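## Task

Find the foam blocks whose shelf-edge labels, just beneath each block, read R42, R64 and R76, and move those three onto the desk. They must rest there without the robot holding them. The robot must not tip over or be left leaning.

## Robot and tools

ROBOT. TidyBot++ is a four-caster mobile base (0.54 m long, 0.50 m wide, 0.38 m tall) carrying one seven-joint arm with a two-finger gripper. The shoulder sits 0.12 m ahead of the base centre and 0.68 m above the floor. It has two cameras: base_camera, fixed on the base and facing forward and down, and wrist_camera, a fisheye on the hand that looks where the hand points. Folded at the start, the hand points down and reaches about 0.08 m past the base front.

FRAMES. Base frame: origin on the floor below the base centre, x forward, y left, z up. hand_pose, the point between the finger pads, is reported in this frame. Its own z axis runs out along the fingers, and its y axis is the closing direction. The odometry frame is the base frame as it was when the scene began. base_odometry heading is positive to the left, in -3.142 to 3.142. base_tilt is in degrees, positive when leaning forward or right. Odometry drifts, and wheel slip is counted as motion.

execute_actions. Argument actions is a list holding one action, or empty to just read state and images. An action may contain base, joints, speeds. base holds exactly one relative move from where the base currently is: translate_m (metres, forward positive, -2 to 2), strafe_m (metres, left positive, -2 to 2) or rotate_rad (radians, counter-clockwise from above positive, -6.3 to 6.3). joints is an object of absolute joint targets in radians, keyed by name, for the single arm: joint_1_rad (any angle; turns the arm about vertical, positive is clockwise from above, opposite to rotate_rad), joint_2_rad shoulder -2.249 to 2.249, joint_3_rad (any angle), joint_4_rad elbow -2.579 to 2.579, joint_5_rad (any angle), joint_6_rad wrist -2.099 to 2.099, joint_7_rad (any angle; hand down, positive is counter-clockwise from above, at 1.57 the fingers open left and right). gripper_pos is an absolute 0 (open, about 85 mm gap) to 1 (closed, squeezing roughly 96 to 120 N per finger). Unbounded joints take the short way round, so send steps below half a turn. speeds can lower top speeds for that action only: translate_m and strafe_m 0.05 to 0.5 m/s, rotate_rad 0.1 to 1.57 rad/s. A base move needing more than 8.667 s is refused, and no action runs past 15 s. Any bad key or value refuses the whole call. Argument cameras lists base_camera, wrist_camera or all; omitted means all, [] means none.

ARM GEOMETRY. With joint_1_rad = 0, joint_3_rad = 3.14 and joint_5_rad = 0 the arm stays in the vertical plane of the base x axis. Segment tilts from vertical (forward positive): upper arm (0.42 m) = joint_2_rad; forearm (0.31 m) = joint_2_rad - joint_4_rad; hand (0.31 m to the hand point) = that minus joint_6_rad. Sum length times sine for reach ahead of the shoulder and length times cosine for height above it. A downward-pointing hand reaches at most about 0.94 m above the floor, and only near the base. Closed fingertips extend about 20 mm past the hand point.

OTHER TOOLS. wait: seconds from 0 to 10, commands nothing new and returns state and images. zoom_image: camera (base_camera or wrist_camera) and region [x0, y0, x1, y1] in pixels of that camera's latest image, at most 504 by 504; useful for reading labels. read_manual: section "licences", licence texts only. finished_scene: scene, the current scene's number; ends it for good, so only call it once all three items sit on the desk on their own.

RESULT LINES. base_status and joint_status tell how each commanded motion ended: done; off_target (stopped short, may still be pushing); contact_stop or time_out (target dropped, holding still); not_followed with "joint command not followed" and a cause: line means a self-collision check withheld the arm targets and they may be retried later. For the gripper, done at 1 means an empty grasp; off_target means something is held at the reported reading. on_its_own lists motion you did not command. motor_effort gives each motor's effort in percent, peak in brackets, noisy. Motor temperatures follow the joint order. MOTOR HOT appears from 60 °C; at 75 °C an OVER-TEMPERATURE FAULT lets the arm sink and keys show limit_stop_at_motor_heat; resend targets afterward. ARM HIT means a hard hit against the base or the arm itself. A torque fault freezes the arm and gripper for 10 s and skips the rest of the call.

ACCURACY. Friction and load leave joints slightly off; correct by sending each joint its last command plus (wanted minus measured). When holding something, never command the angle currently read, or the arm sinks. Trust the images over hand_pose, which may be a centimetre or two wrong. Camera calibrations are approximate.

AVOID. Dropping or flinging objects, pushing things off shelves, driving the base while the arm is snagged high up (tipping risk), sideways shoves on a raised hand, long heavy holds that overheat motors, and fingers hitting the floor. A blocked base keeps pushing and may still report done. Objects can be nudged briefly by outside pushes, so check they stay put before ending.

Each tool is called in YAML: its name, and indented under it one key for each argument.

## Session

execute_actions:
  actions: []

Scene clock: 0.00 s.
Motor temperatures (°C, as the motors report them): [32 34 31 32 37 38 45]
base_odometry: x=+0.000 y=+0.000 heading=+0.000 (m, m, rad; odometry frame)
base_tilt: forward=-0.3 right=-0.4 (deg)
base_status: not commanded
joint_positions: joint_1_rad=+0.024 joint_2_rad=-0.390 joint_3_rad=+3.118 joint_4_rad=-2.521 joint_5_rad=+0.018 joint_6_rad=-0.905 joint_7_rad=+1.595 gripper_pos=+0.000
joint_status: not commanded
motor_effort: joint_1_rad=+0 joint_2_rad=-1 joint_3_rad=+1 joint_4_rad=+17 joint_5_rad=+0 joint_6_rad=+1 joint_7_rad=+0 (%)
hand_pose: x=+0.2578 y=-0.0041 z=+0.5942 quat_wxyz=(+0.012, +0.998, +0.016, +0.052) (m; base frame)
pictures: base_camera, wrist_camera
Images, in order (width x height): base_camera 644x364, wrist_camera 644x476.

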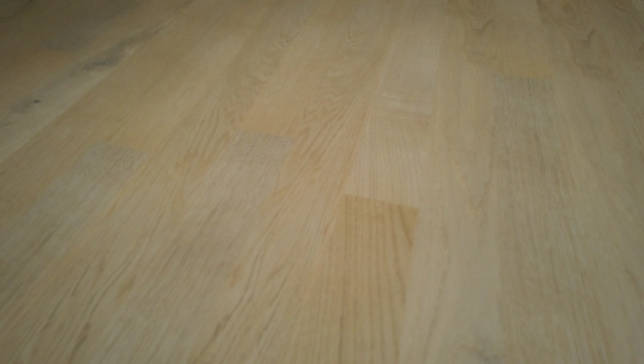

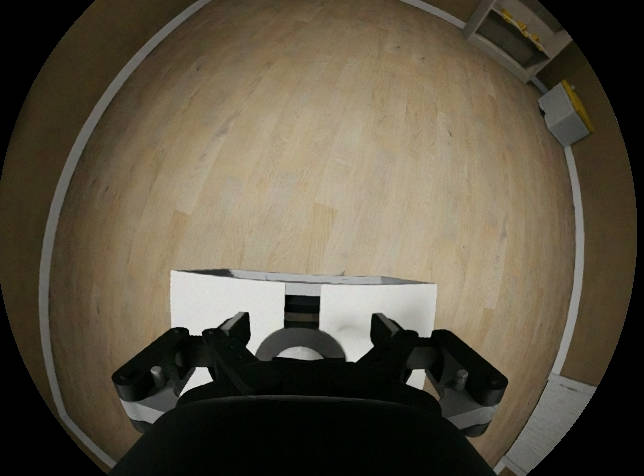

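execute_actions:
  actions:
    - {"base":{"rotate_rad":-0.75},"joints":{"joint_6_rad":0.5}}
  cameras: ["wrist_camera"]

Scene clock: 1.97 s.
Motor temperatures (°C, as the motors report them): [32 34 31 32 37 38 45]
base_odometry: x=+0.000 y=+0.000 heading=-0.749 (m, m, rad; odometry frame)
base_tilt: forward=-0.3 right=-0.4 (deg)
base_status: done
joint_positions: joint_1_rad=+0.024 joint_2_rad=-0.390 joint_3_rad=+3.118 joint_4_rad=-2.521 joint_5_rad=+0.018 joint_6_rad=+0.479 joint_7_rad=+1.595 gripper_pos=+0.000
joint_status: all done
motor_effort: joint_1_rad=+0(1) joint_2_rad=-6(6) joint_3_rad=+1(3) joint_4_rad=+20(20) joint_5_rad=+0(1) joint_6_rad=+7(8) joint_7_rad=+0(0) (%)
hand_pose: x=+0.5353 y=+0.0046 z=+0.8782 quat_wxyz=(+0.015, +0.735, +0.020, +0.677) (m; base frame)
pictures: wrist_camera
camera_calibration (this result's frames):
wrist_camera: T_world_to_cam=[[-0.0289502, -0.998002, 0.0561679, -0.0390505], [-0.0461654, -0.0547966, -0.99743, 0.96379], [0.998514, -0.0314688, -0.0444868, -0.35633], [0, 0, 0, 1]] pos_world=[0.399164, 0.00262658, 0.947654]
Images, in order (width x height): wrist_camera 644x476.

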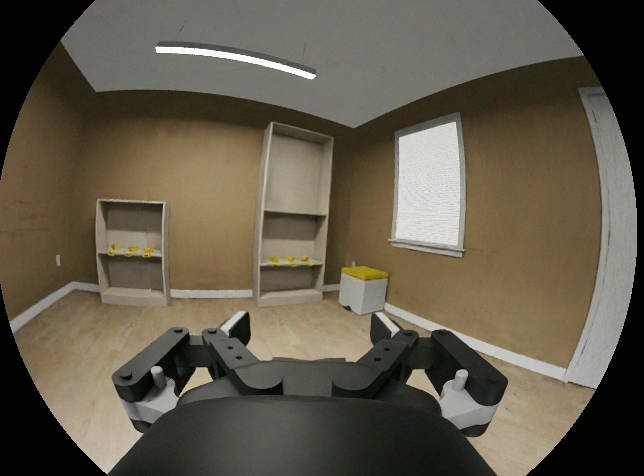

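zoom_image:
  camera: "wrist_camera"
  region: [250, 230, 340, 310]

zoom_image:
  camera: "wrist_camera"
  region: [90, 220, 180, 310]

execute_actions:
  actions:
    - {"base":{"rotate_rad":-2.6}}
  cameras: ["wrist_camera"]

Region (250, 230, 340, 310) of wrist_camera's 644x476 image, scaled by 5.600.

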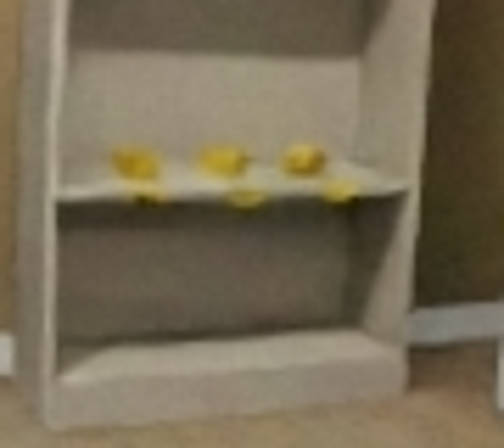

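Region (90, 220, 180, 310) of wrist_camera's 644x476 image, scaled by 5.600.

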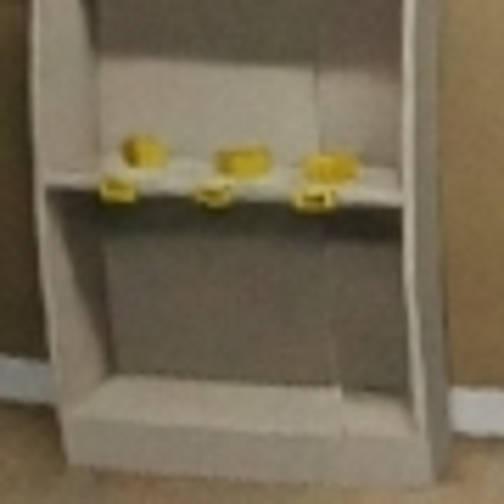

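Scene clock: 5.13 s.
Motor temperatures (°C, as the motors report them): [32 34 31 32 37 38 45]
base_odometry: x=+0.000 y=+0.000 heading=+2.935 (m, m, rad; odometry frame)
base_tilt: forward=-0.3 right=-0.4 (deg)
base_status: done
joint_positions: joint_1_rad=+0.024 joint_2_rad=-0.390 joint_3_rad=+3.118 joint_4_rad=-2.521 joint_5_rad=+0.018 joint_6_rad=+0.479 joint_7_rad=+1.595 gripper_pos=+0.000
joint_status: not commanded
motor_effort: joint_1_rad=+0(1) joint_2_rad=-6(7) joint_3_rad=+2(3) joint_4_rad=+20(20) joint_5_rad=+0(1) joint_6_rad=+7(8) joint_7_rad=-1(0) (%)
hand_pose: x=+0.5353 y=+0.0046 z=+0.8782 quat_wxyz=(+0.015, +0.735, +0.020, +0.677) (m; base frame)
pictures: wrist_camera
camera_calibration (this result's frames):
wrist_camera: T_world_to_cam=[[-0.0289374, -0.998002, 0.0561685, -0.0390526], [-0.0461645, -0.0547977, -0.99743, 0.96379], [0.998515, -0.031456, -0.0444866, -0.356331], [0, 0, 0, 1]] pos_world=[0.399164, 0.00263021, 0.947654]
Images, in order (width x height): wrist_camera 644x476.

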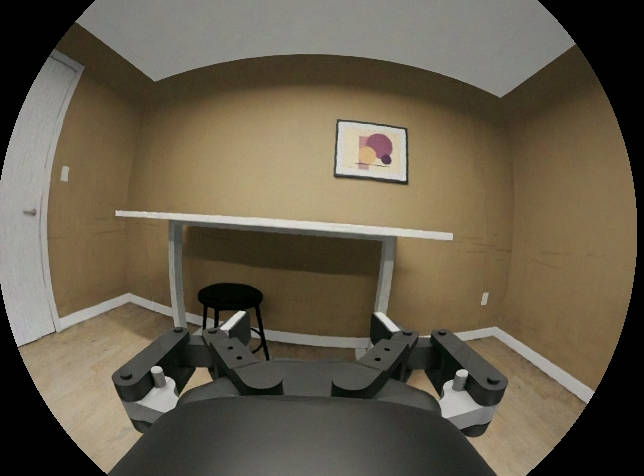

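execute_actions:
  actions:
    - {"base":{"rotate_rad":3.023},"joints":{"joint_1_rad":0,"joint_2_rad":0.2,"joint_3_rad":3.14,"joint_4_rad":-2.4,"joint_5_rad":0,"joint_6_rad":0.95,"joint_7_rad":1.57}}
  cameras: []

execute_actions:
  actions:
    - {"base":{"translate_m":1.5}}
  cameras: []

execute_actions:
  actions:
    - {"base":{"strafe_m":0.85}}

Scene clock: 9.20 s.
Motor temperatures (°C, as the motors report them): [32 34 31 32 37 38 45]
base_odometry: x=+0.000 y=+0.000 heading=-0.326 (m, m, rad; odometry frame)
base_tilt: forward=-0.3 right=-0.4 (deg)
base_status: done
joint_positions: joint_1_rad=+0.000 joint_2_rad=+0.190 joint_3_rad=+3.133 joint_4_rad=-2.411 joint_5_rad=+0.018 joint_6_rad=+0.907 joint_7_rad=+1.593 gripper_pos=+0.000
joint_status: all done
motor_effort: joint_1_rad=+0(3) joint_2_rad=-23(25) joint_3_rad=+1(2) joint_4_rad=+14(20) joint_5_rad=+0(1) joint_6_rad=+7(6) joint_7_rad=+0(1) (%)
hand_pose: x=+0.6691 y=+0.0102 z=+0.7872 quat_wxyz=(+0.002, +0.749, +0.020, +0.662) (m; base frame)
pictures: none
No camera images: the call's "cameras" was empty. Leave "cameras" out to get every camera's image.

Scene clock: 13.57 s.
Motor temperatures (°C, as the motors report them): [32 34 31 32 37 38 45]
base_odometry: x=+1.421 y=-0.479 heading=-0.325 (m, m, rad; odometry frame)
base_tilt: forward=-0.3 right=-0.4 (deg)
base_status: done
joint_positions: joint_1_rad=+0.000 joint_2_rad=+0.190 joint_3_rad=+3.133 joint_4_rad=-2.411 joint_5_rad=+0.018 joint_6_rad=+0.908 joint_7_rad=+1.593 gripper_pos=+0.000
joint_status: not commanded
motor_effort: joint_1_rad=+0(1) joint_2_rad=-22(25) joint_3_rad=+1(0) joint_4_rad=+14(15) joint_5_rad=+0(0) joint_6_rad=+8(8) joint_7_rad=+0(0) (%)
hand_pose: x=+0.6692 y=+0.0102 z=+0.7876 quat_wxyz=(+0.002, +0.749, +0.020, +0.663) (m; base frame)
pictures: none
No camera images: the call's "cameras" was empty. Leave "cameras" out to get every camera's image.

Scene clock: 16.63 s.
Motor temperatures (°C, as the motors report them): [32 34 31 32 37 38 45]
base_odometry: x=+1.694 y=+0.327 heading=-0.325 (m, m, rad; odometry frame)
base_tilt: forward=-0.3 right=-0.4 (deg)
base_status: done
joint_positions: joint_1_rad=+0.000 joint_2_rad=+0.190 joint_3_rad=+3.133 joint_4_rad=-2.411 joint_5_rad=+0.018 joint_6_rad=+0.909 joint_7_rad=+1.593 gripper_pos=+0.000
joint_status: not commanded
motor_effort: joint_1_rad=+0(2) joint_2_rad=-22(23) joint_3_rad=+1(2) joint_4_rad=+15(15) joint_5_rad=+0(1) joint_6_rad=+8(8) joint_7_rad=+0(0) (%)
hand_pose: x=+0.6692 y=+0.0105 z=+0.7877 quat_wxyz=(+0.002, +0.748, +0.020, +0.663) (m; base frame)
pictures: base_camera, wrist_camera
camera_calibration (this result's frames):
wrist_camera: T_world_to_cam=[[-0.0106694, -0.999197, 0.0386126, -0.0225896], [-0.0850161, -0.0375686, -0.995671, 0.904509], [0.996322, -0.0139059, -0.084547, -0.461023], [0, 0, 0, 1]] pos_world=[0.535984, 0.00499869, 0.862487]
Images, in order (width x height): base_camera 644x364, wrist_camera 644x476.

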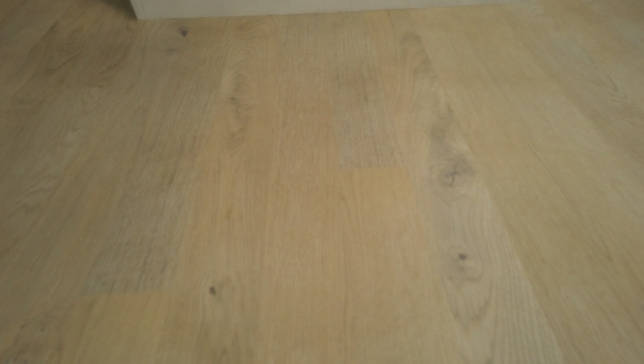

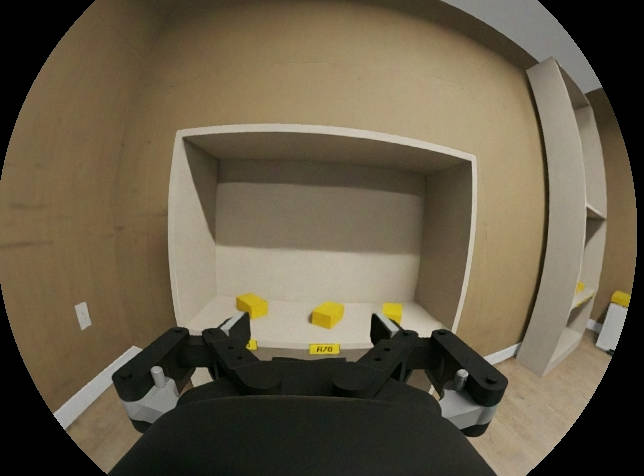

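execute_actions:
  actions:
    - {"base":{"rotate_rad":0.07},"joints":{"joint_6_rad":0.4}}

zoom_image:
  camera: "wrist_camera"
  region: [190, 150, 470, 290]

Scene clock: 17.70 s.
Motor temperatures (°C, as the motors report them): [32 34 31 32 37 38 45]
base_odometry: x=+1.694 y=+0.327 heading=-0.255 (m, m, rad; odometry frame)
base_tilt: forward=-0.3 right=-0.4 (deg)
base_status: done
joint_positions: joint_1_rad=-0.003 joint_2_rad=+0.190 joint_3_rad=+3.134 joint_4_rad=-2.408 joint_5_rad=+0.018 joint_6_rad=+0.421 joint_7_rad=+1.593 gripper_pos=+0.000
joint_status: all done
motor_effort: joint_1_rad=+0(2) joint_2_rad=-22(25) joint_3_rad=+1(1) joint_4_rad=+14(16) joint_5_rad=+0(0) joint_6_rad=+6(8) joint_7_rad=+0(0) (%)
hand_pose: x=+0.6167 y=+0.0093 z=+0.6484 quat_wxyz=(+0.002, +0.886, +0.023, +0.464) (m; base frame)
pictures: base_camera, wrist_camera
camera_calibration (this result's frames):
wrist_camera: T_world_to_cam=[[0.0101054, -0.998623, 0.0514693, -0.0401407], [-0.539204, -0.0487895, -0.840761, 0.941077], [0.842115, -0.0192562, -0.538954, -0.0306992], [0, 0, 0, 1]] pos_world=[0.53369, 0.00523801, 0.776742]
Images, in order (width x height): base_camera 644x364, wrist_camera 644x476.

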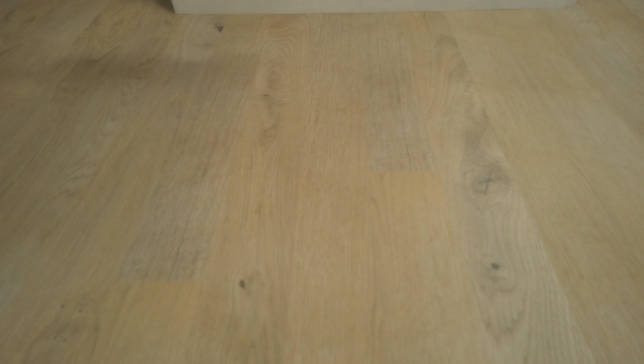

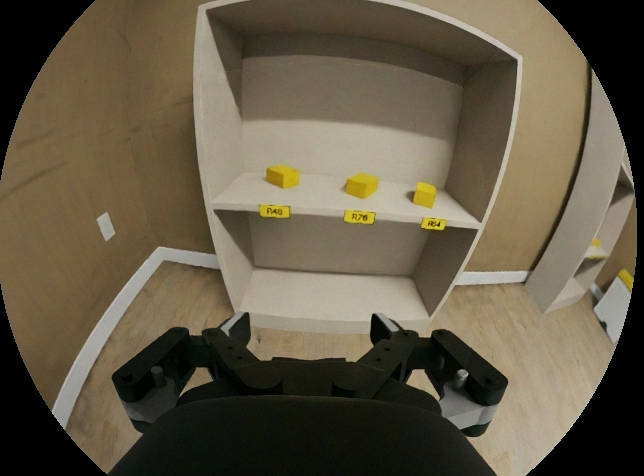

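Region (190, 150, 470, 290) of wrist_camera's 644x476 image, scaled by 1.800.

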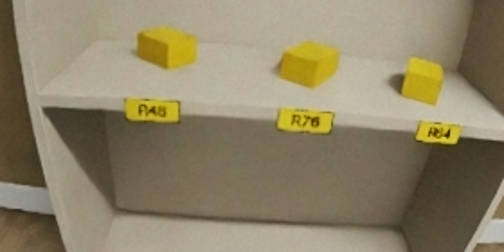

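execute_actions:
  actions:
    - {"base":{"rotate_rad":-0.5},"joints":{"joint_2_rad":0.75,"joint_4_rad":-1.84,"joint_6_rad":0.5,"joint_5_rad":-0.02,"joint_7_rad":1.55}}
  cameras: ["wrist_camera"]

Scene clock: 21.23 s.
Motor temperatures (°C, as the motors report them): [32 34 31 32 37 38 45]
base_odometry: x=+1.694 y=+0.327 heading=-0.754 (m, m, rad; odometry frame)
base_tilt: forward=-0.3 right=-0.4 (deg)
base_status: done
joint_positions: joint_1_rad=+0.002 joint_2_rad=+0.733 joint_3_rad=+3.138 joint_4_rad=-1.860 joint_5_rad=+0.018 joint_6_rad=+0.456 joint_7_rad=+1.573 gripper_pos=+0.000
joint_status: all done
motor_effort: joint_1_rad=+0(3) joint_2_rad=-41(42) joint_3_rad=+0(2) joint_4_rad=+14(14) joint_5_rad=+0(0) joint_6_rad=+6(7) joint_7_rad=+0(0) (%)
hand_pose: x=+0.8269 y=+0.0046 z=+0.5588 quat_wxyz=(+0.000, +0.877, +0.010, +0.481) (m; base frame)
pictures: wrist_camera
camera_calibration (this result's frames):
wrist_camera: T_world_to_cam=[[-0.0128096, -0.99936, 0.0333851, -0.0132459], [-0.506774, -0.0222936, -0.861791, 0.963559], [0.861984, -0.0279578, -0.506164, -0.290793], [0, 0, 0, 1]] pos_world=[0.738796, 0.000113886, 0.683639]
Images, in order (width x height): wrist_camera 644x476.

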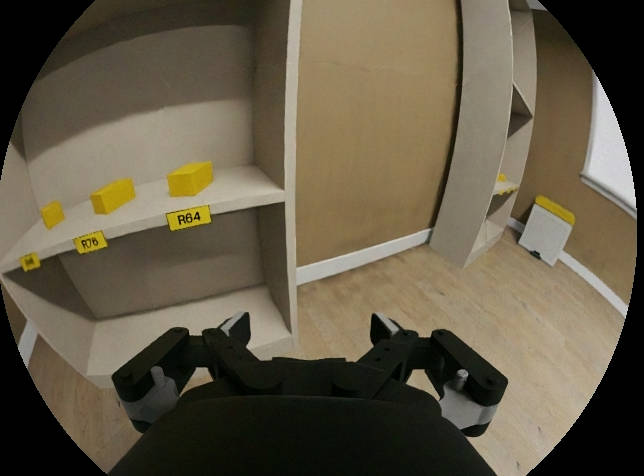

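execute_actions:
  actions:
    - {"base":{"strafe_m":0.25},"joints":{"joint_2_rad":0.70,"joint_6_rad":0.52}}
  cameras: ["wrist_camera"]

execute_actions:
  actions:
    - {"base":{"translate_m":0.2}}
  cameras: ["wrist_camera"]

Scene clock: 23.40 s.
Motor temperatures (°C, as the motors report them): [32 35 31 32 37 38 45]
base_odometry: x=+1.865 y=+0.509 heading=-0.755 (m, m, rad; odometry frame)
base_tilt: forward=-0.2 right=-0.4 (deg)
base_status: done
joint_positions: joint_1_rad=-0.005 joint_2_rad=+0.718 joint_3_rad=+3.138 joint_4_rad=-1.858 joint_5_rad=+0.018 joint_6_rad=+0.478 joint_7_rad=+1.573 gripper_pos=+0.000
joint_status: all done
motor_effort: joint_1_rad=+0(3) joint_2_rad=-41(43) joint_3_rad=+0(2) joint_4_rad=+14(15) joint_5_rad=+0(1) joint_6_rad=+6(6) joint_7_rad=+1(1) (%)
hand_pose: x=+0.8333 y=+0.0095 z=+0.5770 quat_wxyz=(-0.002, +0.867, +0.013, +0.499) (m; base frame)
pictures: wrist_camera
camera_calibration (this result's frames):
wrist_camera: T_world_to_cam=[[-0.00736207, -0.999444, 0.0325097, -0.0129687], [-0.471365, -0.0252036, -0.881578, 0.96458], [0.881908, -0.0218142, -0.470917, -0.324045], [0, 0, 0, 1]] pos_world=[0.740351, 0.00428063, 0.698176]
Images, in order (width x height): wrist_camera 644x476.

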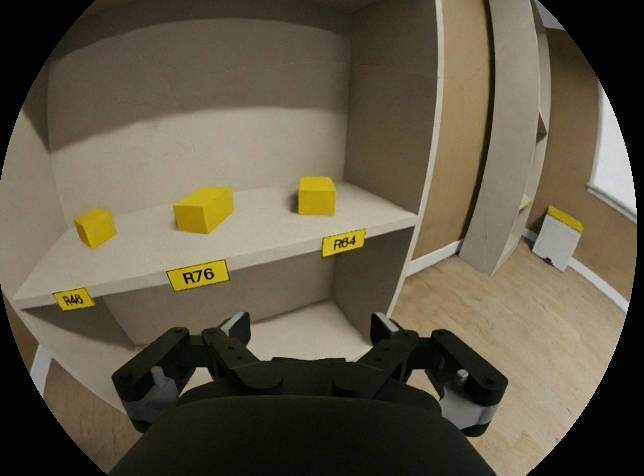

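Scene clock: 25.03 s.
Motor temperatures (°C, as the motors report them): [32 35 31 32 37 38 45]
base_odometry: x=+2.011 y=+0.372 heading=-0.754 (m, m, rad; odometry frame)
base_tilt: forward=-0.3 right=-0.4 (deg)
base_status: done
joint_positions: joint_1_rad=-0.005 joint_2_rad=+0.717 joint_3_rad=+3.138 joint_4_rad=-1.852 joint_5_rad=+0.018 joint_6_rad=+0.479 joint_7_rad=+1.573 gripper_pos=+0.000
joint_status: not commanded
motor_effort: joint_1_rad=+0(2) joint_2_rad=-41(45) joint_3_rad=+0(0) joint_4_rad=+14(16) joint_5_rad=+0(0) joint_6_rad=+6(7) joint_7_rad=+1(0) (%)
hand_pose: x=+0.8360 y=+0.0093 z=+0.5801 quat_wxyz=(-0.002, +0.865, +0.012, +0.502) (m; base frame)
pictures: wrist_camera
camera_calibration (this result's frames):
wrist_camera: T_world_to_cam=[[-0.00792933, -0.999444, 0.0323769, -0.0127117], [-0.464802, -0.0249839, -0.885062, 0.965153], [0.885379, -0.0220668, -0.464345, -0.331598], [0, 0, 0, 1]] pos_world=[0.742094, 0.00409133, 0.700657]
Images, in order (width x height): wrist_camera 644x476.

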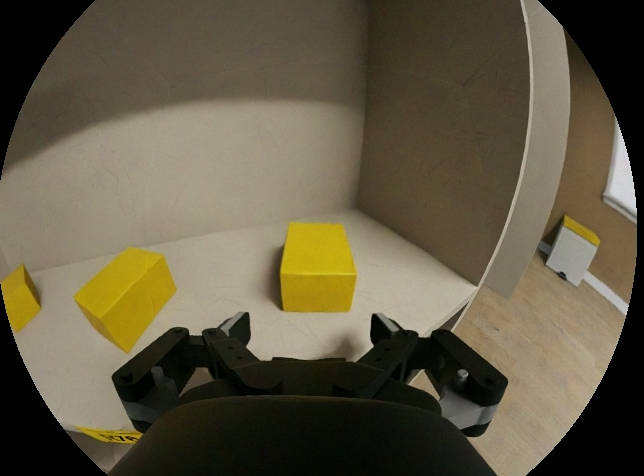

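execute_actions:
  actions:
    - {"base":{"translate_m":0.08},"speeds":{"translate_m":0.15}}
  cameras: ["wrist_camera"]

execute_actions:
  actions:
    - {"joints":{"gripper_pos":1}}
  cameras: ["wrist_camera"]

Scene clock: 26.60 s.
Motor temperatures (°C, as the motors report them): [32 35 31 32 37 38 45]
base_odometry: x=+2.069 y=+0.317 heading=-0.754 (m, m, rad; odometry frame)
base_tilt: forward=-0.3 right=-0.4 (deg)
base_status: done
joint_positions: joint_1_rad=-0.005 joint_2_rad=+0.717 joint_3_rad=+3.138 joint_4_rad=-1.852 joint_5_rad=+0.018 joint_6_rad=+0.479 joint_7_rad=+1.573 gripper_pos=+0.000
joint_status: not commanded
motor_effort: joint_1_rad=+0(2) joint_2_rad=-41(44) joint_3_rad=+1(1) joint_4_rad=+14(15) joint_5_rad=+0(0) joint_6_rad=+6(7) joint_7_rad=+0(0) (%)
hand_pose: x=+0.8362 y=+0.0092 z=+0.5804 quat_wxyz=(-0.002, +0.865, +0.012, +0.502) (m; base frame)
pictures: wrist_camera
camera_calibration (this result's frames):
wrist_camera: T_world_to_cam=[[-0.00810205, -0.999443, 0.0323621, -0.0126717], [-0.464178, -0.0249062, -0.885391, 0.965176], [0.885705, -0.0221953, -0.463718, -0.3323], [0, 0, 0, 1]] pos_world=[0.742231, 0.00399867, 0.700875]
Images, in order (width x height): wrist_camera 644x476.

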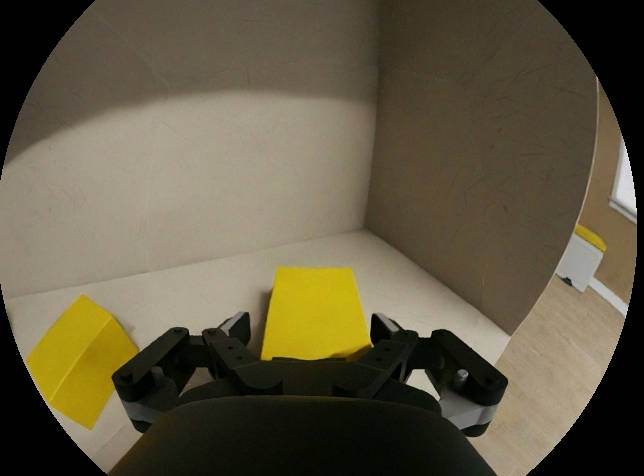

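Scene clock: 27.70 s.
Motor temperatures (°C, as the motors report them): [32 35 31 32 37 38 45]
base_odometry: x=+2.069 y=+0.317 heading=-0.754 (m, m, rad; odometry frame)
base_tilt: forward=-0.3 right=-0.3 (deg)
base_status: not commanded
joint_positions: joint_1_rad=-0.005 joint_2_rad=+0.716 joint_3_rad=+3.138 joint_4_rad=-1.852 joint_5_rad=+0.018 joint_6_rad=+0.480 joint_7_rad=+1.573 gripper_pos=+0.374
joint_status: gripper_pos off_target (ended at +0.374, target +1.000)
motor_effort: joint_1_rad=+0(0) joint_2_rad=-42(42) joint_3_rad=+1(0) joint_4_rad=+15(15) joint_5_rad=+0(0) joint_6_rad=+7(7) joint_7_rad=+0(0) (%)
hand_pose: x=+0.8365 y=+0.0092 z=+0.5813 quat_wxyz=(-0.002, +0.864, +0.012, +0.503) (m; base frame)
pictures: wrist_camera
camera_calibration (this result's frames):
wrist_camera: T_world_to_cam=[[-0.00820203, -0.999446, 0.0322411, -0.01254], [-0.462445, -0.0247961, -0.886301, 0.965199], [0.88661, -0.0221792, -0.461986, -0.333855], [0, 0, 0, 1]] pos_world=[0.742248, 0.00399541, 0.701625]
Images, in order (width x height): wrist_camera 644x476.

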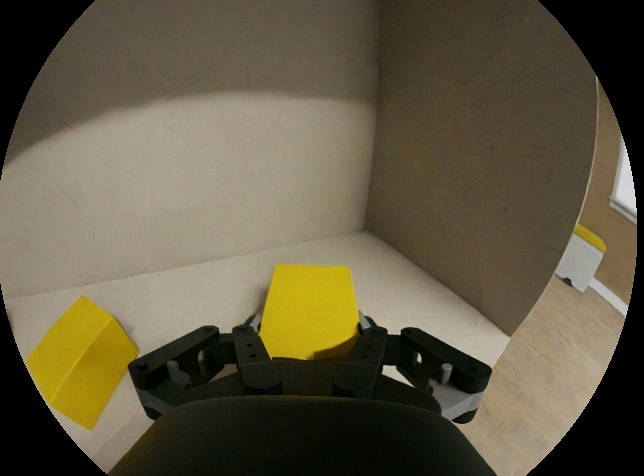

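execute_actions:
  actions:
    - {"joints":{"joint_2_rad":0.62}}
  cameras: []

execute_actions:
  actions:
    - {"base":{"translate_m":-0.35}}
  cameras: []

execute_actions:
  actions:
    - {"base":{"rotate_rad":-2.28},"joints":{"joint_2_rad":0.22,"joint_4_rad":-1.0,"joint_6_rad":-0.87}}
  cameras: []

execute_actions:
  actions:
    - {"base":{"translate_m":1.9}}

Scene clock: 29.37 s.
Motor temperatures (°C, as the motors report them): [32 35 31 32 37 38 45]
base_odometry: x=+2.069 y=+0.317 heading=-0.754 (m, m, rad; odometry frame)
base_tilt: forward=-0.3 right=-0.4 (deg)
base_status: not commanded
joint_positions: joint_1_rad=-0.005 joint_2_rad=+0.636 joint_3_rad=+3.138 joint_4_rad=-1.852 joint_5_rad=+0.018 joint_6_rad=+0.480 joint_7_rad=+1.573 gripper_pos=+0.374
joint_status: all done
motor_effort: joint_1_rad=+0(0) joint_2_rad=-41(44) joint_3_rad=+0(0) joint_4_rad=+16(16) joint_5_rad=+0(0) joint_6_rad=+7(7) joint_7_rad=-1(0) (%)
hand_pose: x=+0.8422 y=+0.0092 z=+0.6390 quat_wxyz=(-0.001, +0.843, +0.012, +0.537) (m; base frame)
pictures: none
No camera images: the call's "cameras" was empty. Leave "cameras" out to get every camera's image.

Scene clock: 31.53 s.
Motor temperatures (°C, as the motors report them): [32 35 31 32 37 38 45]
base_odometry: x=+1.814 y=+0.557 heading=-0.753 (m, m, rad; odometry frame)
base_tilt: forward=-0.3 right=-0.4 (deg)
base_status: done
joint_positions: joint_1_rad=-0.003 joint_2_rad=+0.635 joint_3_rad=+3.138 joint_4_rad=-1.849 joint_5_rad=+0.018 joint_6_rad=+0.480 joint_7_rad=+1.573 gripper_pos=+0.374
joint_status: not commanded
motor_effort: joint_1_rad=+0(3) joint_2_rad=-41(44) joint_3_rad=+0(2) joint_4_rad=+16(18) joint_5_rad=+0(0) joint_6_rad=+7(7) joint_7_rad=+0(0) (%)
hand_pose: x=+0.8430 y=+0.0080 z=+0.6408 quat_wxyz=(-0.001, +0.843, +0.012, +0.538) (m; base frame)
pictures: none
No camera images: the call's "cameras" was empty. Leave "cameras" out to get every camera's image.

Scene clock: 34.53 s.
Motor temperatures (°C, as the motors report them): [32 35 31 32 37 38 45]
base_odometry: x=+1.814 y=+0.557 heading=-3.033 (m, m, rad; odometry frame)
base_tilt: forward=-0.3 right=-0.4 (deg)
base_status: done
joint_positions: joint_1_rad=+0.004 joint_2_rad=+0.246 joint_3_rad=+3.141 joint_4_rad=-1.019 joint_5_rad=+0.018 joint_6_rad=-0.828 joint_7_rad=+1.573 gripper_pos=+0.374
joint_status: all done
motor_effort: joint_1_rad=+0(5) joint_2_rad=-32(46) joint_3_rad=+0(2) joint_4_rad=+21(21) joint_5_rad=+0(2) joint_6_rad=+7(8) joint_7_rad=+0(0) (%)
hand_pose: x=+0.7910 y=-0.0050 z=+1.0296 quat_wxyz=(+0.010, +0.866, +0.001, +0.501) (m; base frame)
pictures: none
No camera images: the call's "cameras" was empty. Leave "cameras" out to get every camera's image.

Scene clock: 39.70 s.
Motor temperatures (°C, as the motors report them): [32 35 31 32 37 38 45]
base_odometry: x=-0.075 y=+0.353 heading=-3.033 (m, m, rad; odometry frame)
base_tilt: forward=-0.3 right=-0.3 (deg)
base_status: done
joint_positions: joint_1_rad=+0.004 joint_2_rad=+0.236 joint_3_rad=+3.141 joint_4_rad=-1.018 joint_5_rad=+0.018 joint_6_rad=-0.832 joint_7_rad=+1.573 gripper_pos=+0.374
joint_status: not commanded
motor_effort: joint_1_rad=+0(1) joint_2_rad=-32(36) joint_3_rad=+1(0) joint_4_rad=+21(22) joint_5_rad=+0(1) joint_6_rad=+6(7) joint_7_rad=+0(0) (%)
hand_pose: x=+0.7869 y=-0.0050 z=+1.0355 quat_wxyz=(+0.010, +0.864, +0.001, +0.504) (m; base frame)
pictures: base_camera, wrist_camera
camera_calibration (this result's frames):
wrist_camera: T_world_to_cam=[[-0.0390625, -0.998377, 0.041435, -0.0269821], [-0.461712, -0.0187407, -0.886832, 1.34448], [0.886169, -0.0537729, -0.460231, -0.0820319], [0, 0, 0, 1]] pos_world=[0.692401, -0.00615304, 1.15569]
Images, in order (width x height): base_camera 644x364, wrist_camera 644x476.

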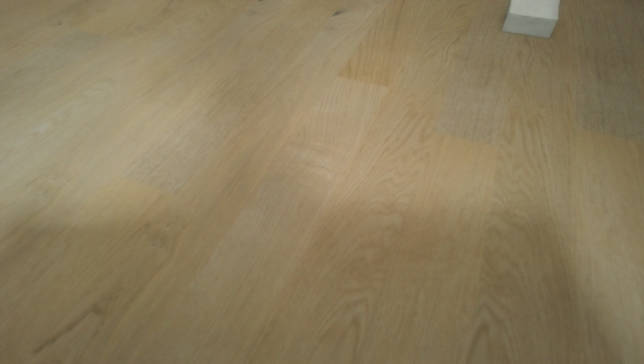

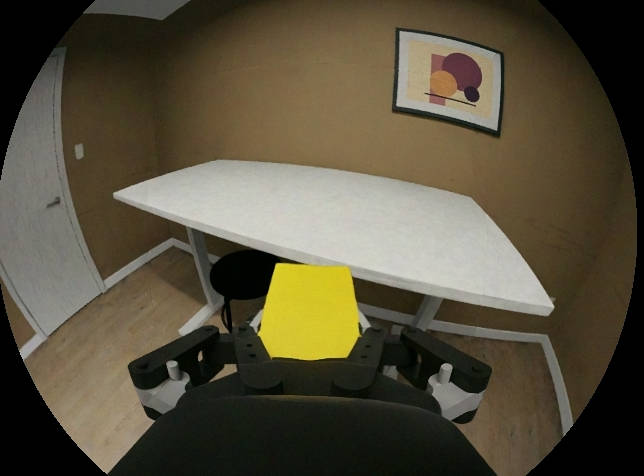

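execute_actions:
  actions:
    - {"base":{"translate_m":0.42}}
  cameras: []

execute_actions:
  actions:
    - {"joints":{"joint_2_rad":0.30,"joint_4_rad":-1.10,"joint_6_rad":-0.68}}
  cameras: ["wrist_camera"]

Scene clock: 42.13 s.
Motor temperatures (°C, as the motors report them): [32 35 31 32 37 38 45]
base_odometry: x=-0.493 y=+0.308 heading=-3.034 (m, m, rad; odometry frame)
base_tilt: forward=-0.3 right=-0.3 (deg)
base_status: done
joint_positions: joint_1_rad=+0.004 joint_2_rad=+0.233 joint_3_rad=+3.141 joint_4_rad=-1.017 joint_5_rad=+0.018 joint_6_rad=-0.833 joint_7_rad=+1.573 gripper_pos=+0.374
joint_status: not commanded
motor_effort: joint_1_rad=+0(2) joint_2_rad=-32(38) joint_3_rad=+0(2) joint_4_rad=+21(22) joint_5_rad=+1(1) joint_6_rad=+7(7) joint_7_rad=+0(0) (%)
hand_pose: x=+0.7858 y=-0.0050 z=+1.0371 quat_wxyz=(+0.010, +0.863, +0.001, +0.504) (m; base frame)
pictures: none
No camera images: the call's "cameras" was empty. Leave "cameras" out to get every camera's image.

Scene clock: 43.20 s.
Motor temperatures (°C, as the motors report them): [32 35 31 32 37 38 45]
base_odometry: x=-0.493 y=+0.308 heading=-3.034 (m, m, rad; odometry frame)
base_tilt: forward=-0.3 right=-0.4 (deg)
base_status: not commanded
joint_positions: joint_1_rad=+0.004 joint_2_rad=+0.291 joint_3_rad=+3.141 joint_4_rad=-1.087 joint_5_rad=+0.018 joint_6_rad=-0.722 joint_7_rad=+1.573 gripper_pos=+0.374
joint_status: all done
motor_effort: joint_1_rad=+0(0) joint_2_rad=-35(37) joint_3_rad=+1(1) joint_4_rad=+22(24) joint_5_rad=+0(0) joint_6_rad=+7(6) joint_7_rad=+0(0) (%)
hand_pose: x=+0.8171 y=-0.0047 z=+0.9882 quat_wxyz=(+0.010, +0.867, +0.002, +0.498) (m; base frame)
pictures: wrist_camera
camera_calibration (this result's frames):
wrist_camera: T_world_to_cam=[[-0.0365681, -0.998433, 0.0423549, -0.0264374], [-0.473534, -0.0200107, -0.880548, 1.31986], [0.880016, -0.0522564, -0.47206, -0.113838], [0, 0, 0, 1]] pos_world=[0.724212, -0.00593341, 1.10958]
Images, in order (width x height): wrist_camera 644x476.

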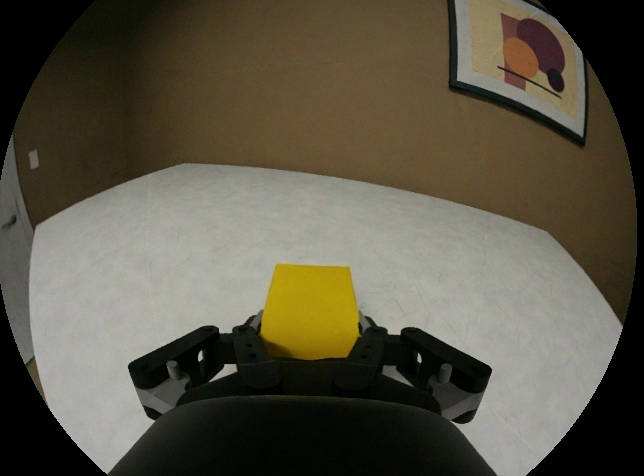

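execute_actions:
  actions:
    - {"joints":{"joint_2_rad":0.36,"joint_6_rad":-0.62}}
  cameras: []

execute_actions:
  actions:
    - {"joints":{"joint_2_rad":0.40,"joint_6_rad":-0.58}}
  cameras: ["wrist_camera"]

Scene clock: 44.20 s.
Motor temperatures (°C, as the motors report them): [32 35 31 32 37 38 45]
base_odometry: x=-0.493 y=+0.308 heading=-3.034 (m, m, rad; odometry frame)
base_tilt: forward=-0.3 right=-0.3 (deg)
base_status: not commanded
joint_positions: joint_1_rad=+0.004 joint_2_rad=+0.325 joint_3_rad=+3.141 joint_4_rad=-1.086 joint_5_rad=+0.018 joint_6_rad=-0.655 joint_7_rad=+1.572 gripper_pos=+0.374
joint_status: all done
motor_effort: joint_1_rad=+0(0) joint_2_rad=-32(36) joint_3_rad=+1(0) joint_4_rad=+20(22) joint_5_rad=+0(1) joint_6_rad=+5(7) joint_7_rad=+0(1) (%)
hand_pose: x=+0.8375 y=-0.0044 z=+0.9823 quat_wxyz=(+0.009, +0.859, +0.002, +0.512) (m; base frame)
pictures: none
No camera images: the call's "cameras" was empty. Leave "cameras" out to get every camera's image.

Scene clock: 44.90 s.
Motor temperatures (°C, as the motors report them): [32 35 31 32 37 38 45]
base_odometry: x=-0.493 y=+0.308 heading=-3.034 (m, m, rad; odometry frame)
base_tilt: forward=-0.3 right=-0.4 (deg)
base_status: not commanded
joint_positions: joint_1_rad=+0.004 joint_2_rad=+0.342 joint_3_rad=+3.141 joint_4_rad=-1.086 joint_5_rad=+0.018 joint_6_rad=-0.609 joint_7_rad=+1.572 gripper_pos=+0.374
joint_status: joint_2_rad off_target (ended at +0.342, target +0.400); the others done
motor_effort: joint_1_rad=+0(0) joint_2_rad=-31(33) joint_3_rad=+1(0) joint_4_rad=+18(20) joint_5_rad=+1(1) joint_6_rad=+5(6) joint_7_rad=+0(0) (%)
hand_pose: x=+0.8492 y=-0.0043 z=+0.9832 quat_wxyz=(+0.009, +0.851, +0.003, +0.525) (m; base frame)
pictures: wrist_camera
camera_calibration (this result's frames):
wrist_camera: T_world_to_cam=[[-0.0376644, -0.998504, 0.0396429, -0.0210873], [-0.417329, -0.0203286, -0.908528, 1.31048], [0.907974, -0.0507633, -0.415939, -0.223298], [0, 0, 0, 1]] pos_world=[0.748857, -0.00575081, 1.09857]
Images, in order (width x height): wrist_camera 644x476.

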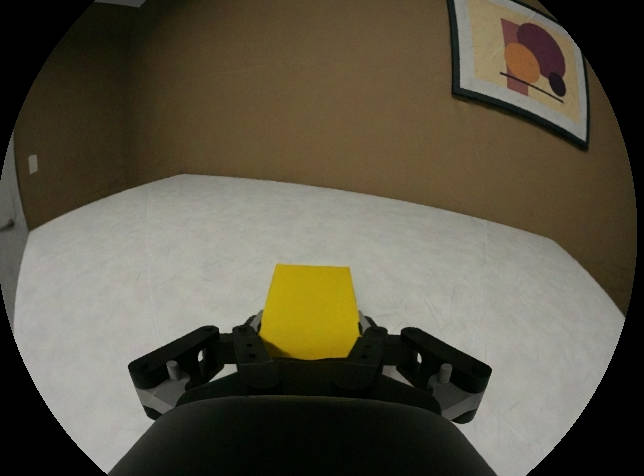

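execute_actions:
  actions:
    - {"joints":{"joint_2_rad":0.33,"gripper_pos":0}}
  cameras: []

execute_actions:
  actions:
    - {"base":{"translate_m":-0.32},"joints":{"joint_2_rad":0.28}}
  cameras: ["wrist_camera"]

execute_actions:
  actions:
    - {"base":{"translate_m":-2.0}}
  cameras: []

execute_actions:
  actions:
    - {"base":{"rotate_rad":2.28},"joints":{"joint_2_rad":0.73,"joint_4_rad":-1.865,"joint_6_rad":0.52}}
  cameras: []

execute_actions:
  actions:
    - {"base":{"strafe_m":0.2}}
  cameras: ["wrist_camera"]

Scene clock: 46.70 s.
Motor temperatures (°C, as the motors report them): [32 35 31 32 37 38 45]
base_odometry: x=-0.493 y=+0.308 heading=-3.034 (m, m, rad; odometry frame)
base_tilt: forward=-0.3 right=-0.4 (deg)
base_status: not commanded
joint_positions: joint_1_rad=+0.004 joint_2_rad=+0.340 joint_3_rad=+3.141 joint_4_rad=-1.089 joint_5_rad=+0.018 joint_6_rad=-0.609 joint_7_rad=+1.572 gripper_pos=+0.000
joint_status: all done
motor_effort: joint_1_rad=+0(0) joint_2_rad=-36(37) joint_3_rad=+0(1) joint_4_rad=+22(22) joint_5_rad=+0(0) joint_6_rad=+7(7) joint_7_rad=+0(0) (%)
hand_pose: x=+0.8486 y=-0.0043 z=+0.9826 quat_wxyz=(+0.009, +0.852, +0.003, +0.524) (m; base frame)
pictures: none
No camera images: the call's "cameras" was empty. Leave "cameras" out to get every camera's image.

Scene clock: 48.80 s.
Motor temperatures (°C, as the motors report them): [32 35 31 32 37 38 45]
base_odometry: x=-0.175 y=+0.342 heading=-3.034 (m, m, rad; odometry frame)
base_tilt: forward=-0.3 right=-0.3 (deg)
base_status: done
joint_positions: joint_1_rad=+0.003 joint_2_rad=+0.287 joint_3_rad=+3.141 joint_4_rad=-1.089 joint_5_rad=+0.018 joint_6_rad=-0.609 joint_7_rad=+1.572 gripper_pos=+0.000
joint_status: all done
motor_effort: joint_1_rad=+0(4) joint_2_rad=-34(42) joint_3_rad=+1(3) joint_4_rad=+21(23) joint_5_rad=+0(1) joint_6_rad=+7(7) joint_7_rad=+0(0) (%)
hand_pose: x=+0.8315 y=-0.0031 z=+1.0208 quat_wxyz=(+0.009, +0.837, +0.003, +0.547) (m; base frame)
pictures: wrist_camera
camera_calibration (this result's frames):
wrist_camera: T_world_to_cam=[[-0.0380552, -0.998563, 0.0377357, -0.0197613], [-0.36989, -0.0210043, -0.928838, 1.31857], [0.928296, -0.0493052, -0.368559, -0.256793], [0, 0, 0, 1]] pos_world=[0.725353, -0.00469853, 1.13084]
Images, in order (width x height): wrist_camera 644x476.

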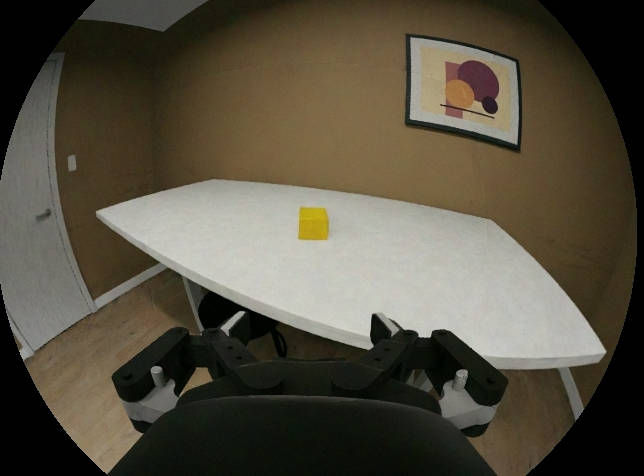

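Scene clock: 54.17 s.
Motor temperatures (°C, as the motors report them): [32 35 31 32 37 38 45]
base_odometry: x=+1.814 y=+0.558 heading=-3.034 (m, m, rad; odometry frame)
base_tilt: forward=-0.3 right=-0.3 (deg)
base_status: done
joint_positions: joint_1_rad=+0.003 joint_2_rad=+0.286 joint_3_rad=+3.141 joint_4_rad=-1.089 joint_5_rad=+0.018 joint_6_rad=-0.609 joint_7_rad=+1.572 gripper_pos=+0.000
joint_status: not commanded
motor_effort: joint_1_rad=+0(2) joint_2_rad=-33(39) joint_3_rad=+1(1) joint_4_rad=+21(22) joint_5_rad=+0(1) joint_6_rad=+7(7) joint_7_rad=+0(0) (%)
hand_pose: x=+0.8312 y=-0.0031 z=+1.0214 quat_wxyz=(+0.009, +0.837, +0.003, +0.547) (m; base frame)
pictures: none
No camera images: the call's "cameras" was empty. Leave "cameras" out to get every camera's image.

Scene clock: 57.20 s.
Motor temperatures (°C, as the motors report them): [32 35 31 32 37 38 45]
base_odometry: x=+1.814 y=+0.558 heading=-0.754 (m, m, rad; odometry frame)
base_tilt: forward=-0.3 right=-0.4 (deg)
base_status: done
joint_positions: joint_1_rad=-0.002 joint_2_rad=+0.711 joint_3_rad=+3.139 joint_4_rad=-1.843 joint_5_rad=+0.018 joint_6_rad=+0.482 joint_7_rad=+1.572 gripper_pos=+0.000
joint_status: all done
motor_effort: joint_1_rad=+0(5) joint_2_rad=-41(49) joint_3_rad=+0(3) joint_4_rad=+15(22) joint_5_rad=+0(1) joint_6_rad=+6(7) joint_7_rad=+0(0) (%)
hand_pose: x=+0.8407 y=+0.0070 z=+0.5891 quat_wxyz=(-0.001, +0.860, +0.011, +0.509) (m; base frame)
pictures: none
No camera images: the call's "cameras" was empty. Leave "cameras" out to get every camera's image.

Scene clock: 58.97 s.
Motor temperatures (°C, as the motors report them): [32 35 31 32 37 38 45]
base_odometry: x=+1.950 y=+0.704 heading=-0.753 (m, m, rad; odometry frame)
base_tilt: forward=-0.3 right=-0.4 (deg)
base_status: done
joint_positions: joint_1_rad=-0.005 joint_2_rad=+0.711 joint_3_rad=+3.139 joint_4_rad=-1.844 joint_5_rad=+0.018 joint_6_rad=+0.482 joint_7_rad=+1.572 gripper_pos=+0.000
joint_status: not commanded
motor_effort: joint_1_rad=+0(4) joint_2_rad=-41(42) joint_3_rad=+0(2) joint_4_rad=+14(15) joint_5_rad=+0(0) joint_6_rad=+6(7) joint_7_rad=+0(0) (%)
hand_pose: x=+0.8405 y=+0.0089 z=+0.5890 quat_wxyz=(-0.002, +0.861, +0.012, +0.509) (m; base frame)
pictures: wrist_camera
camera_calibration (this result's frames):
wrist_camera: T_world_to_cam=[[-0.00954421, -0.999451, 0.0317243, -0.011592], [-0.44952, -0.024051, -0.892946, 0.966844], [0.893219, -0.0227832, -0.449044, -0.34708], [0, 0, 0, 1]] pos_world=[0.744524, 0.00376035, 0.707853]
Images, in order (width x height): wrist_camera 644x476.

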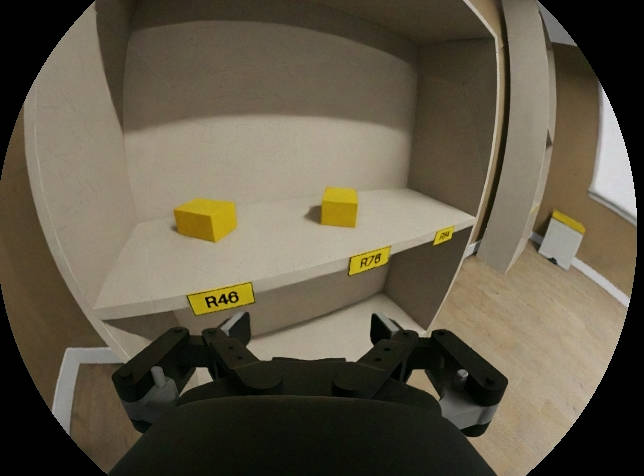

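execute_actions:
  actions:
    - {"base":{"rotate_rad":-0.045},"joints":{"joint_2_rad":0.742}}
  cameras: []

execute_actions:
  actions:
    - {"base":{"translate_m":0.19}}
  cameras: ["wrist_camera"]

Scene clock: 60.13 s.
Motor temperatures (°C, as the motors report them): [32 35 31 32 37 38 45]
base_odometry: x=+1.951 y=+0.704 heading=-0.798 (m, m, rad; odometry frame)
base_tilt: forward=-0.3 right=-0.4 (deg)
base_status: done
joint_positions: joint_1_rad=+0.004 joint_2_rad=+0.717 joint_3_rad=+3.141 joint_4_rad=-1.845 joint_5_rad=+0.018 joint_6_rad=+0.482 joint_7_rad=+1.572 gripper_pos=+0.000
joint_status: all done
motor_effort: joint_1_rad=+0(5) joint_2_rad=-41(42) joint_3_rad=+0(4) joint_4_rad=+14(15) joint_5_rad=+0(1) joint_6_rad=+7(7) joint_7_rad=+0(0) (%)
hand_pose: x=+0.8396 y=+0.0011 z=+0.5844 quat_wxyz=(+0.002, +0.862, +0.008, +0.506) (m; base frame)
pictures: none
No camera images: the call's "cameras" was empty. Leave "cameras" out to get every camera's image.

Scene clock: 61.73 s.
Motor temperatures (°C, as the motors report them): [32 35 31 32 37 38 45]
base_odometry: x=+2.083 y=+0.568 heading=-0.798 (m, m, rad; odometry frame)
base_tilt: forward=-0.3 right=-0.4 (deg)
base_status: done
joint_positions: joint_1_rad=+0.004 joint_2_rad=+0.720 joint_3_rad=+3.141 joint_4_rad=-1.850 joint_5_rad=+0.018 joint_6_rad=+0.482 joint_7_rad=+1.572 gripper_pos=+0.000
joint_status: not commanded
motor_effort: joint_1_rad=+0(2) joint_2_rad=-41(43) joint_3_rad=+0(1) joint_4_rad=+14(15) joint_5_rad=+0(0) joint_6_rad=+7(7) joint_7_rad=+0(0) (%)
hand_pose: x=+0.8373 y=+0.0012 z=+0.5801 quat_wxyz=(+0.001, +0.864, +0.008, +0.503) (m; base frame)
pictures: wrist_camera
camera_calibration (this result's frames):
wrist_camera: T_world_to_cam=[[-0.0195842, -0.999261, 0.0330767, -0.0114023], [-0.462691, -0.020269, -0.886288, 0.964432], [0.886303, -0.0326615, -0.461952, -0.335073], [0, 0, 0, 1]] pos_world=[0.742987, -0.00278987, 0.700354]
Images, in order (width x height): wrist_camera 644x476.

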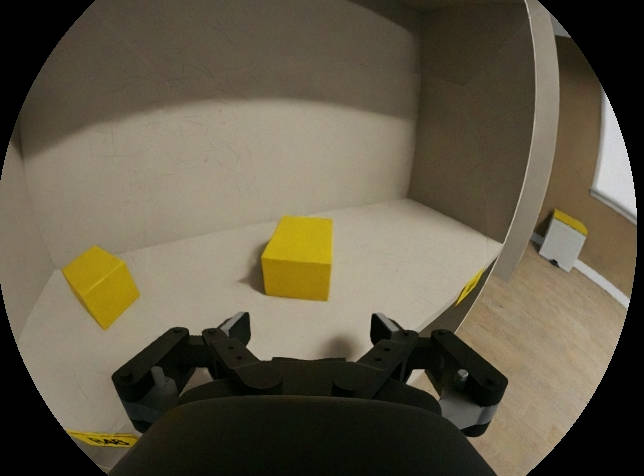

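execute_actions:
  actions:
    - {"base":{"strafe_m":0.011}}
  cameras: []

execute_actions:
  actions:
    - {"base":{"translate_m":0.095},"speeds":{"translate_m":0.15}}
  cameras: ["wrist_camera"]

execute_actions:
  actions:
    - {"joints":{"gripper_pos":1}}
  cameras: ["wrist_camera"]

Scene clock: 62.60 s.
Motor temperatures (°C, as the motors report them): [32 35 31 32 37 38 45]
base_odometry: x=+2.091 y=+0.576 heading=-0.798 (m, m, rad; odometry frame)
base_tilt: forward=-0.3 right=-0.4 (deg)
base_status: done
joint_positions: joint_1_rad=-0.001 joint_2_rad=+0.720 joint_3_rad=+3.141 joint_4_rad=-1.850 joint_5_rad=+0.018 joint_6_rad=+0.482 joint_7_rad=+1.572 gripper_pos=+0.000
joint_status: not commanded
motor_effort: joint_1_rad=-1(3) joint_2_rad=-42(42) joint_3_rad=+0(2) joint_4_rad=+14(15) joint_5_rad=+0(1) joint_6_rad=+7(7) joint_7_rad=+0(0) (%)
hand_pose: x=+0.8372 y=+0.0052 z=+0.5801 quat_wxyz=(+0.000, +0.864, +0.010, +0.503) (m; base frame)
pictures: none
No camera images: the call's "cameras" was empty. Leave "cameras" out to get every camera's image.

Scene clock: 63.90 s.
Motor temperatures (°C, as the motors report them): [32 35 31 32 37 38 45]
base_odometry: x=+2.158 y=+0.508 heading=-0.798 (m, m, rad; odometry frame)
base_tilt: forward=-0.2 right=-0.4 (deg)
base_status: done
joint_positions: joint_1_rad=-0.001 joint_2_rad=+0.721 joint_3_rad=+3.141 joint_4_rad=-1.851 joint_5_rad=+0.018 joint_6_rad=+0.482 joint_7_rad=+1.572 gripper_pos=+0.000
joint_status: not commanded
motor_effort: joint_1_rad=+0(3) joint_2_rad=-41(43) joint_3_rad=+1(1) joint_4_rad=+14(16) joint_5_rad=+0(0) joint_6_rad=+6(7) joint_7_rad=+0(0) (%)
hand_pose: x=+0.8364 y=+0.0052 z=+0.5789 quat_wxyz=(+0.000, +0.865, +0.010, +0.502) (m; base frame)
pictures: wrist_camera
camera_calibration (this result's frames):
wrist_camera: T_world_to_cam=[[-0.0140007, -0.999354, 0.0331069, -0.0121123], [-0.464636, -0.022816, -0.885208, 0.964093], [0.885391, -0.0277762, -0.464017, -0.332842], [0, 0, 0, 1]] pos_world=[0.742478, 0.0006472, 0.699379]
Images, in order (width x height): wrist_camera 644x476.

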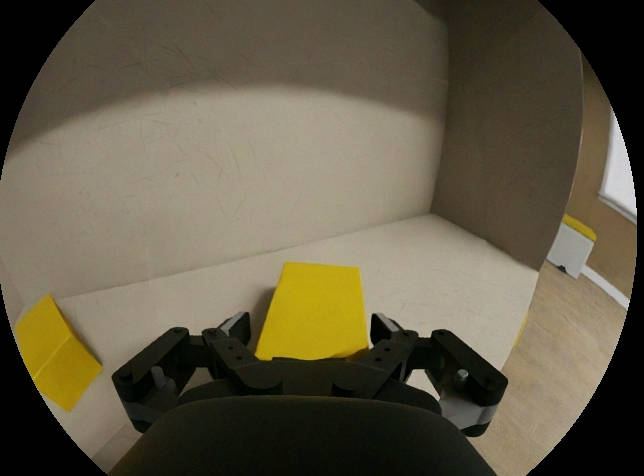

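Scene clock: 65.00 s.
Motor temperatures (°C, as the motors report them): [32 36 31 32 37 38 45]
base_odometry: x=+2.158 y=+0.508 heading=-0.798 (m, m, rad; odometry frame)
base_tilt: forward=-0.2 right=-0.4 (deg)
base_status: not commanded
joint_positions: joint_1_rad=-0.001 joint_2_rad=+0.721 joint_3_rad=+3.141 joint_4_rad=-1.851 joint_5_rad=+0.018 joint_6_rad=+0.486 joint_7_rad=+1.572 gripper_pos=+0.375
joint_status: gripper_pos off_target (ended at +0.375, target +1.000)
motor_effort: joint_1_rad=+0(1) joint_2_rad=-38(41) joint_3_rad=+0(1) joint_4_rad=+13(14) joint_5_rad=+0(0) joint_6_rad=+5(7) joint_7_rad=+0(0) (%)
hand_pose: x=+0.8370 y=+0.0052 z=+0.5797 quat_wxyz=(+0.000, +0.864, +0.010, +0.503) (m; base frame)
pictures: wrist_camera
camera_calibration (this result's frames):
wrist_camera: T_world_to_cam=[[-0.0140809, -0.999356, 0.0329982, -0.0119842], [-0.46159, -0.0227779, -0.886801, 0.963463], [0.886982, -0.0277187, -0.460972, -0.336025], [0, 0, 0, 1]] pos_world=[0.742604, 0.000655072, 0.699897]
Images, in order (width x height): wrist_camera 644x476.

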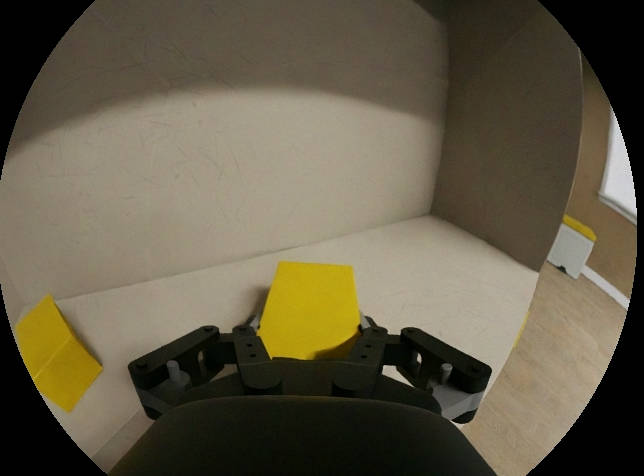

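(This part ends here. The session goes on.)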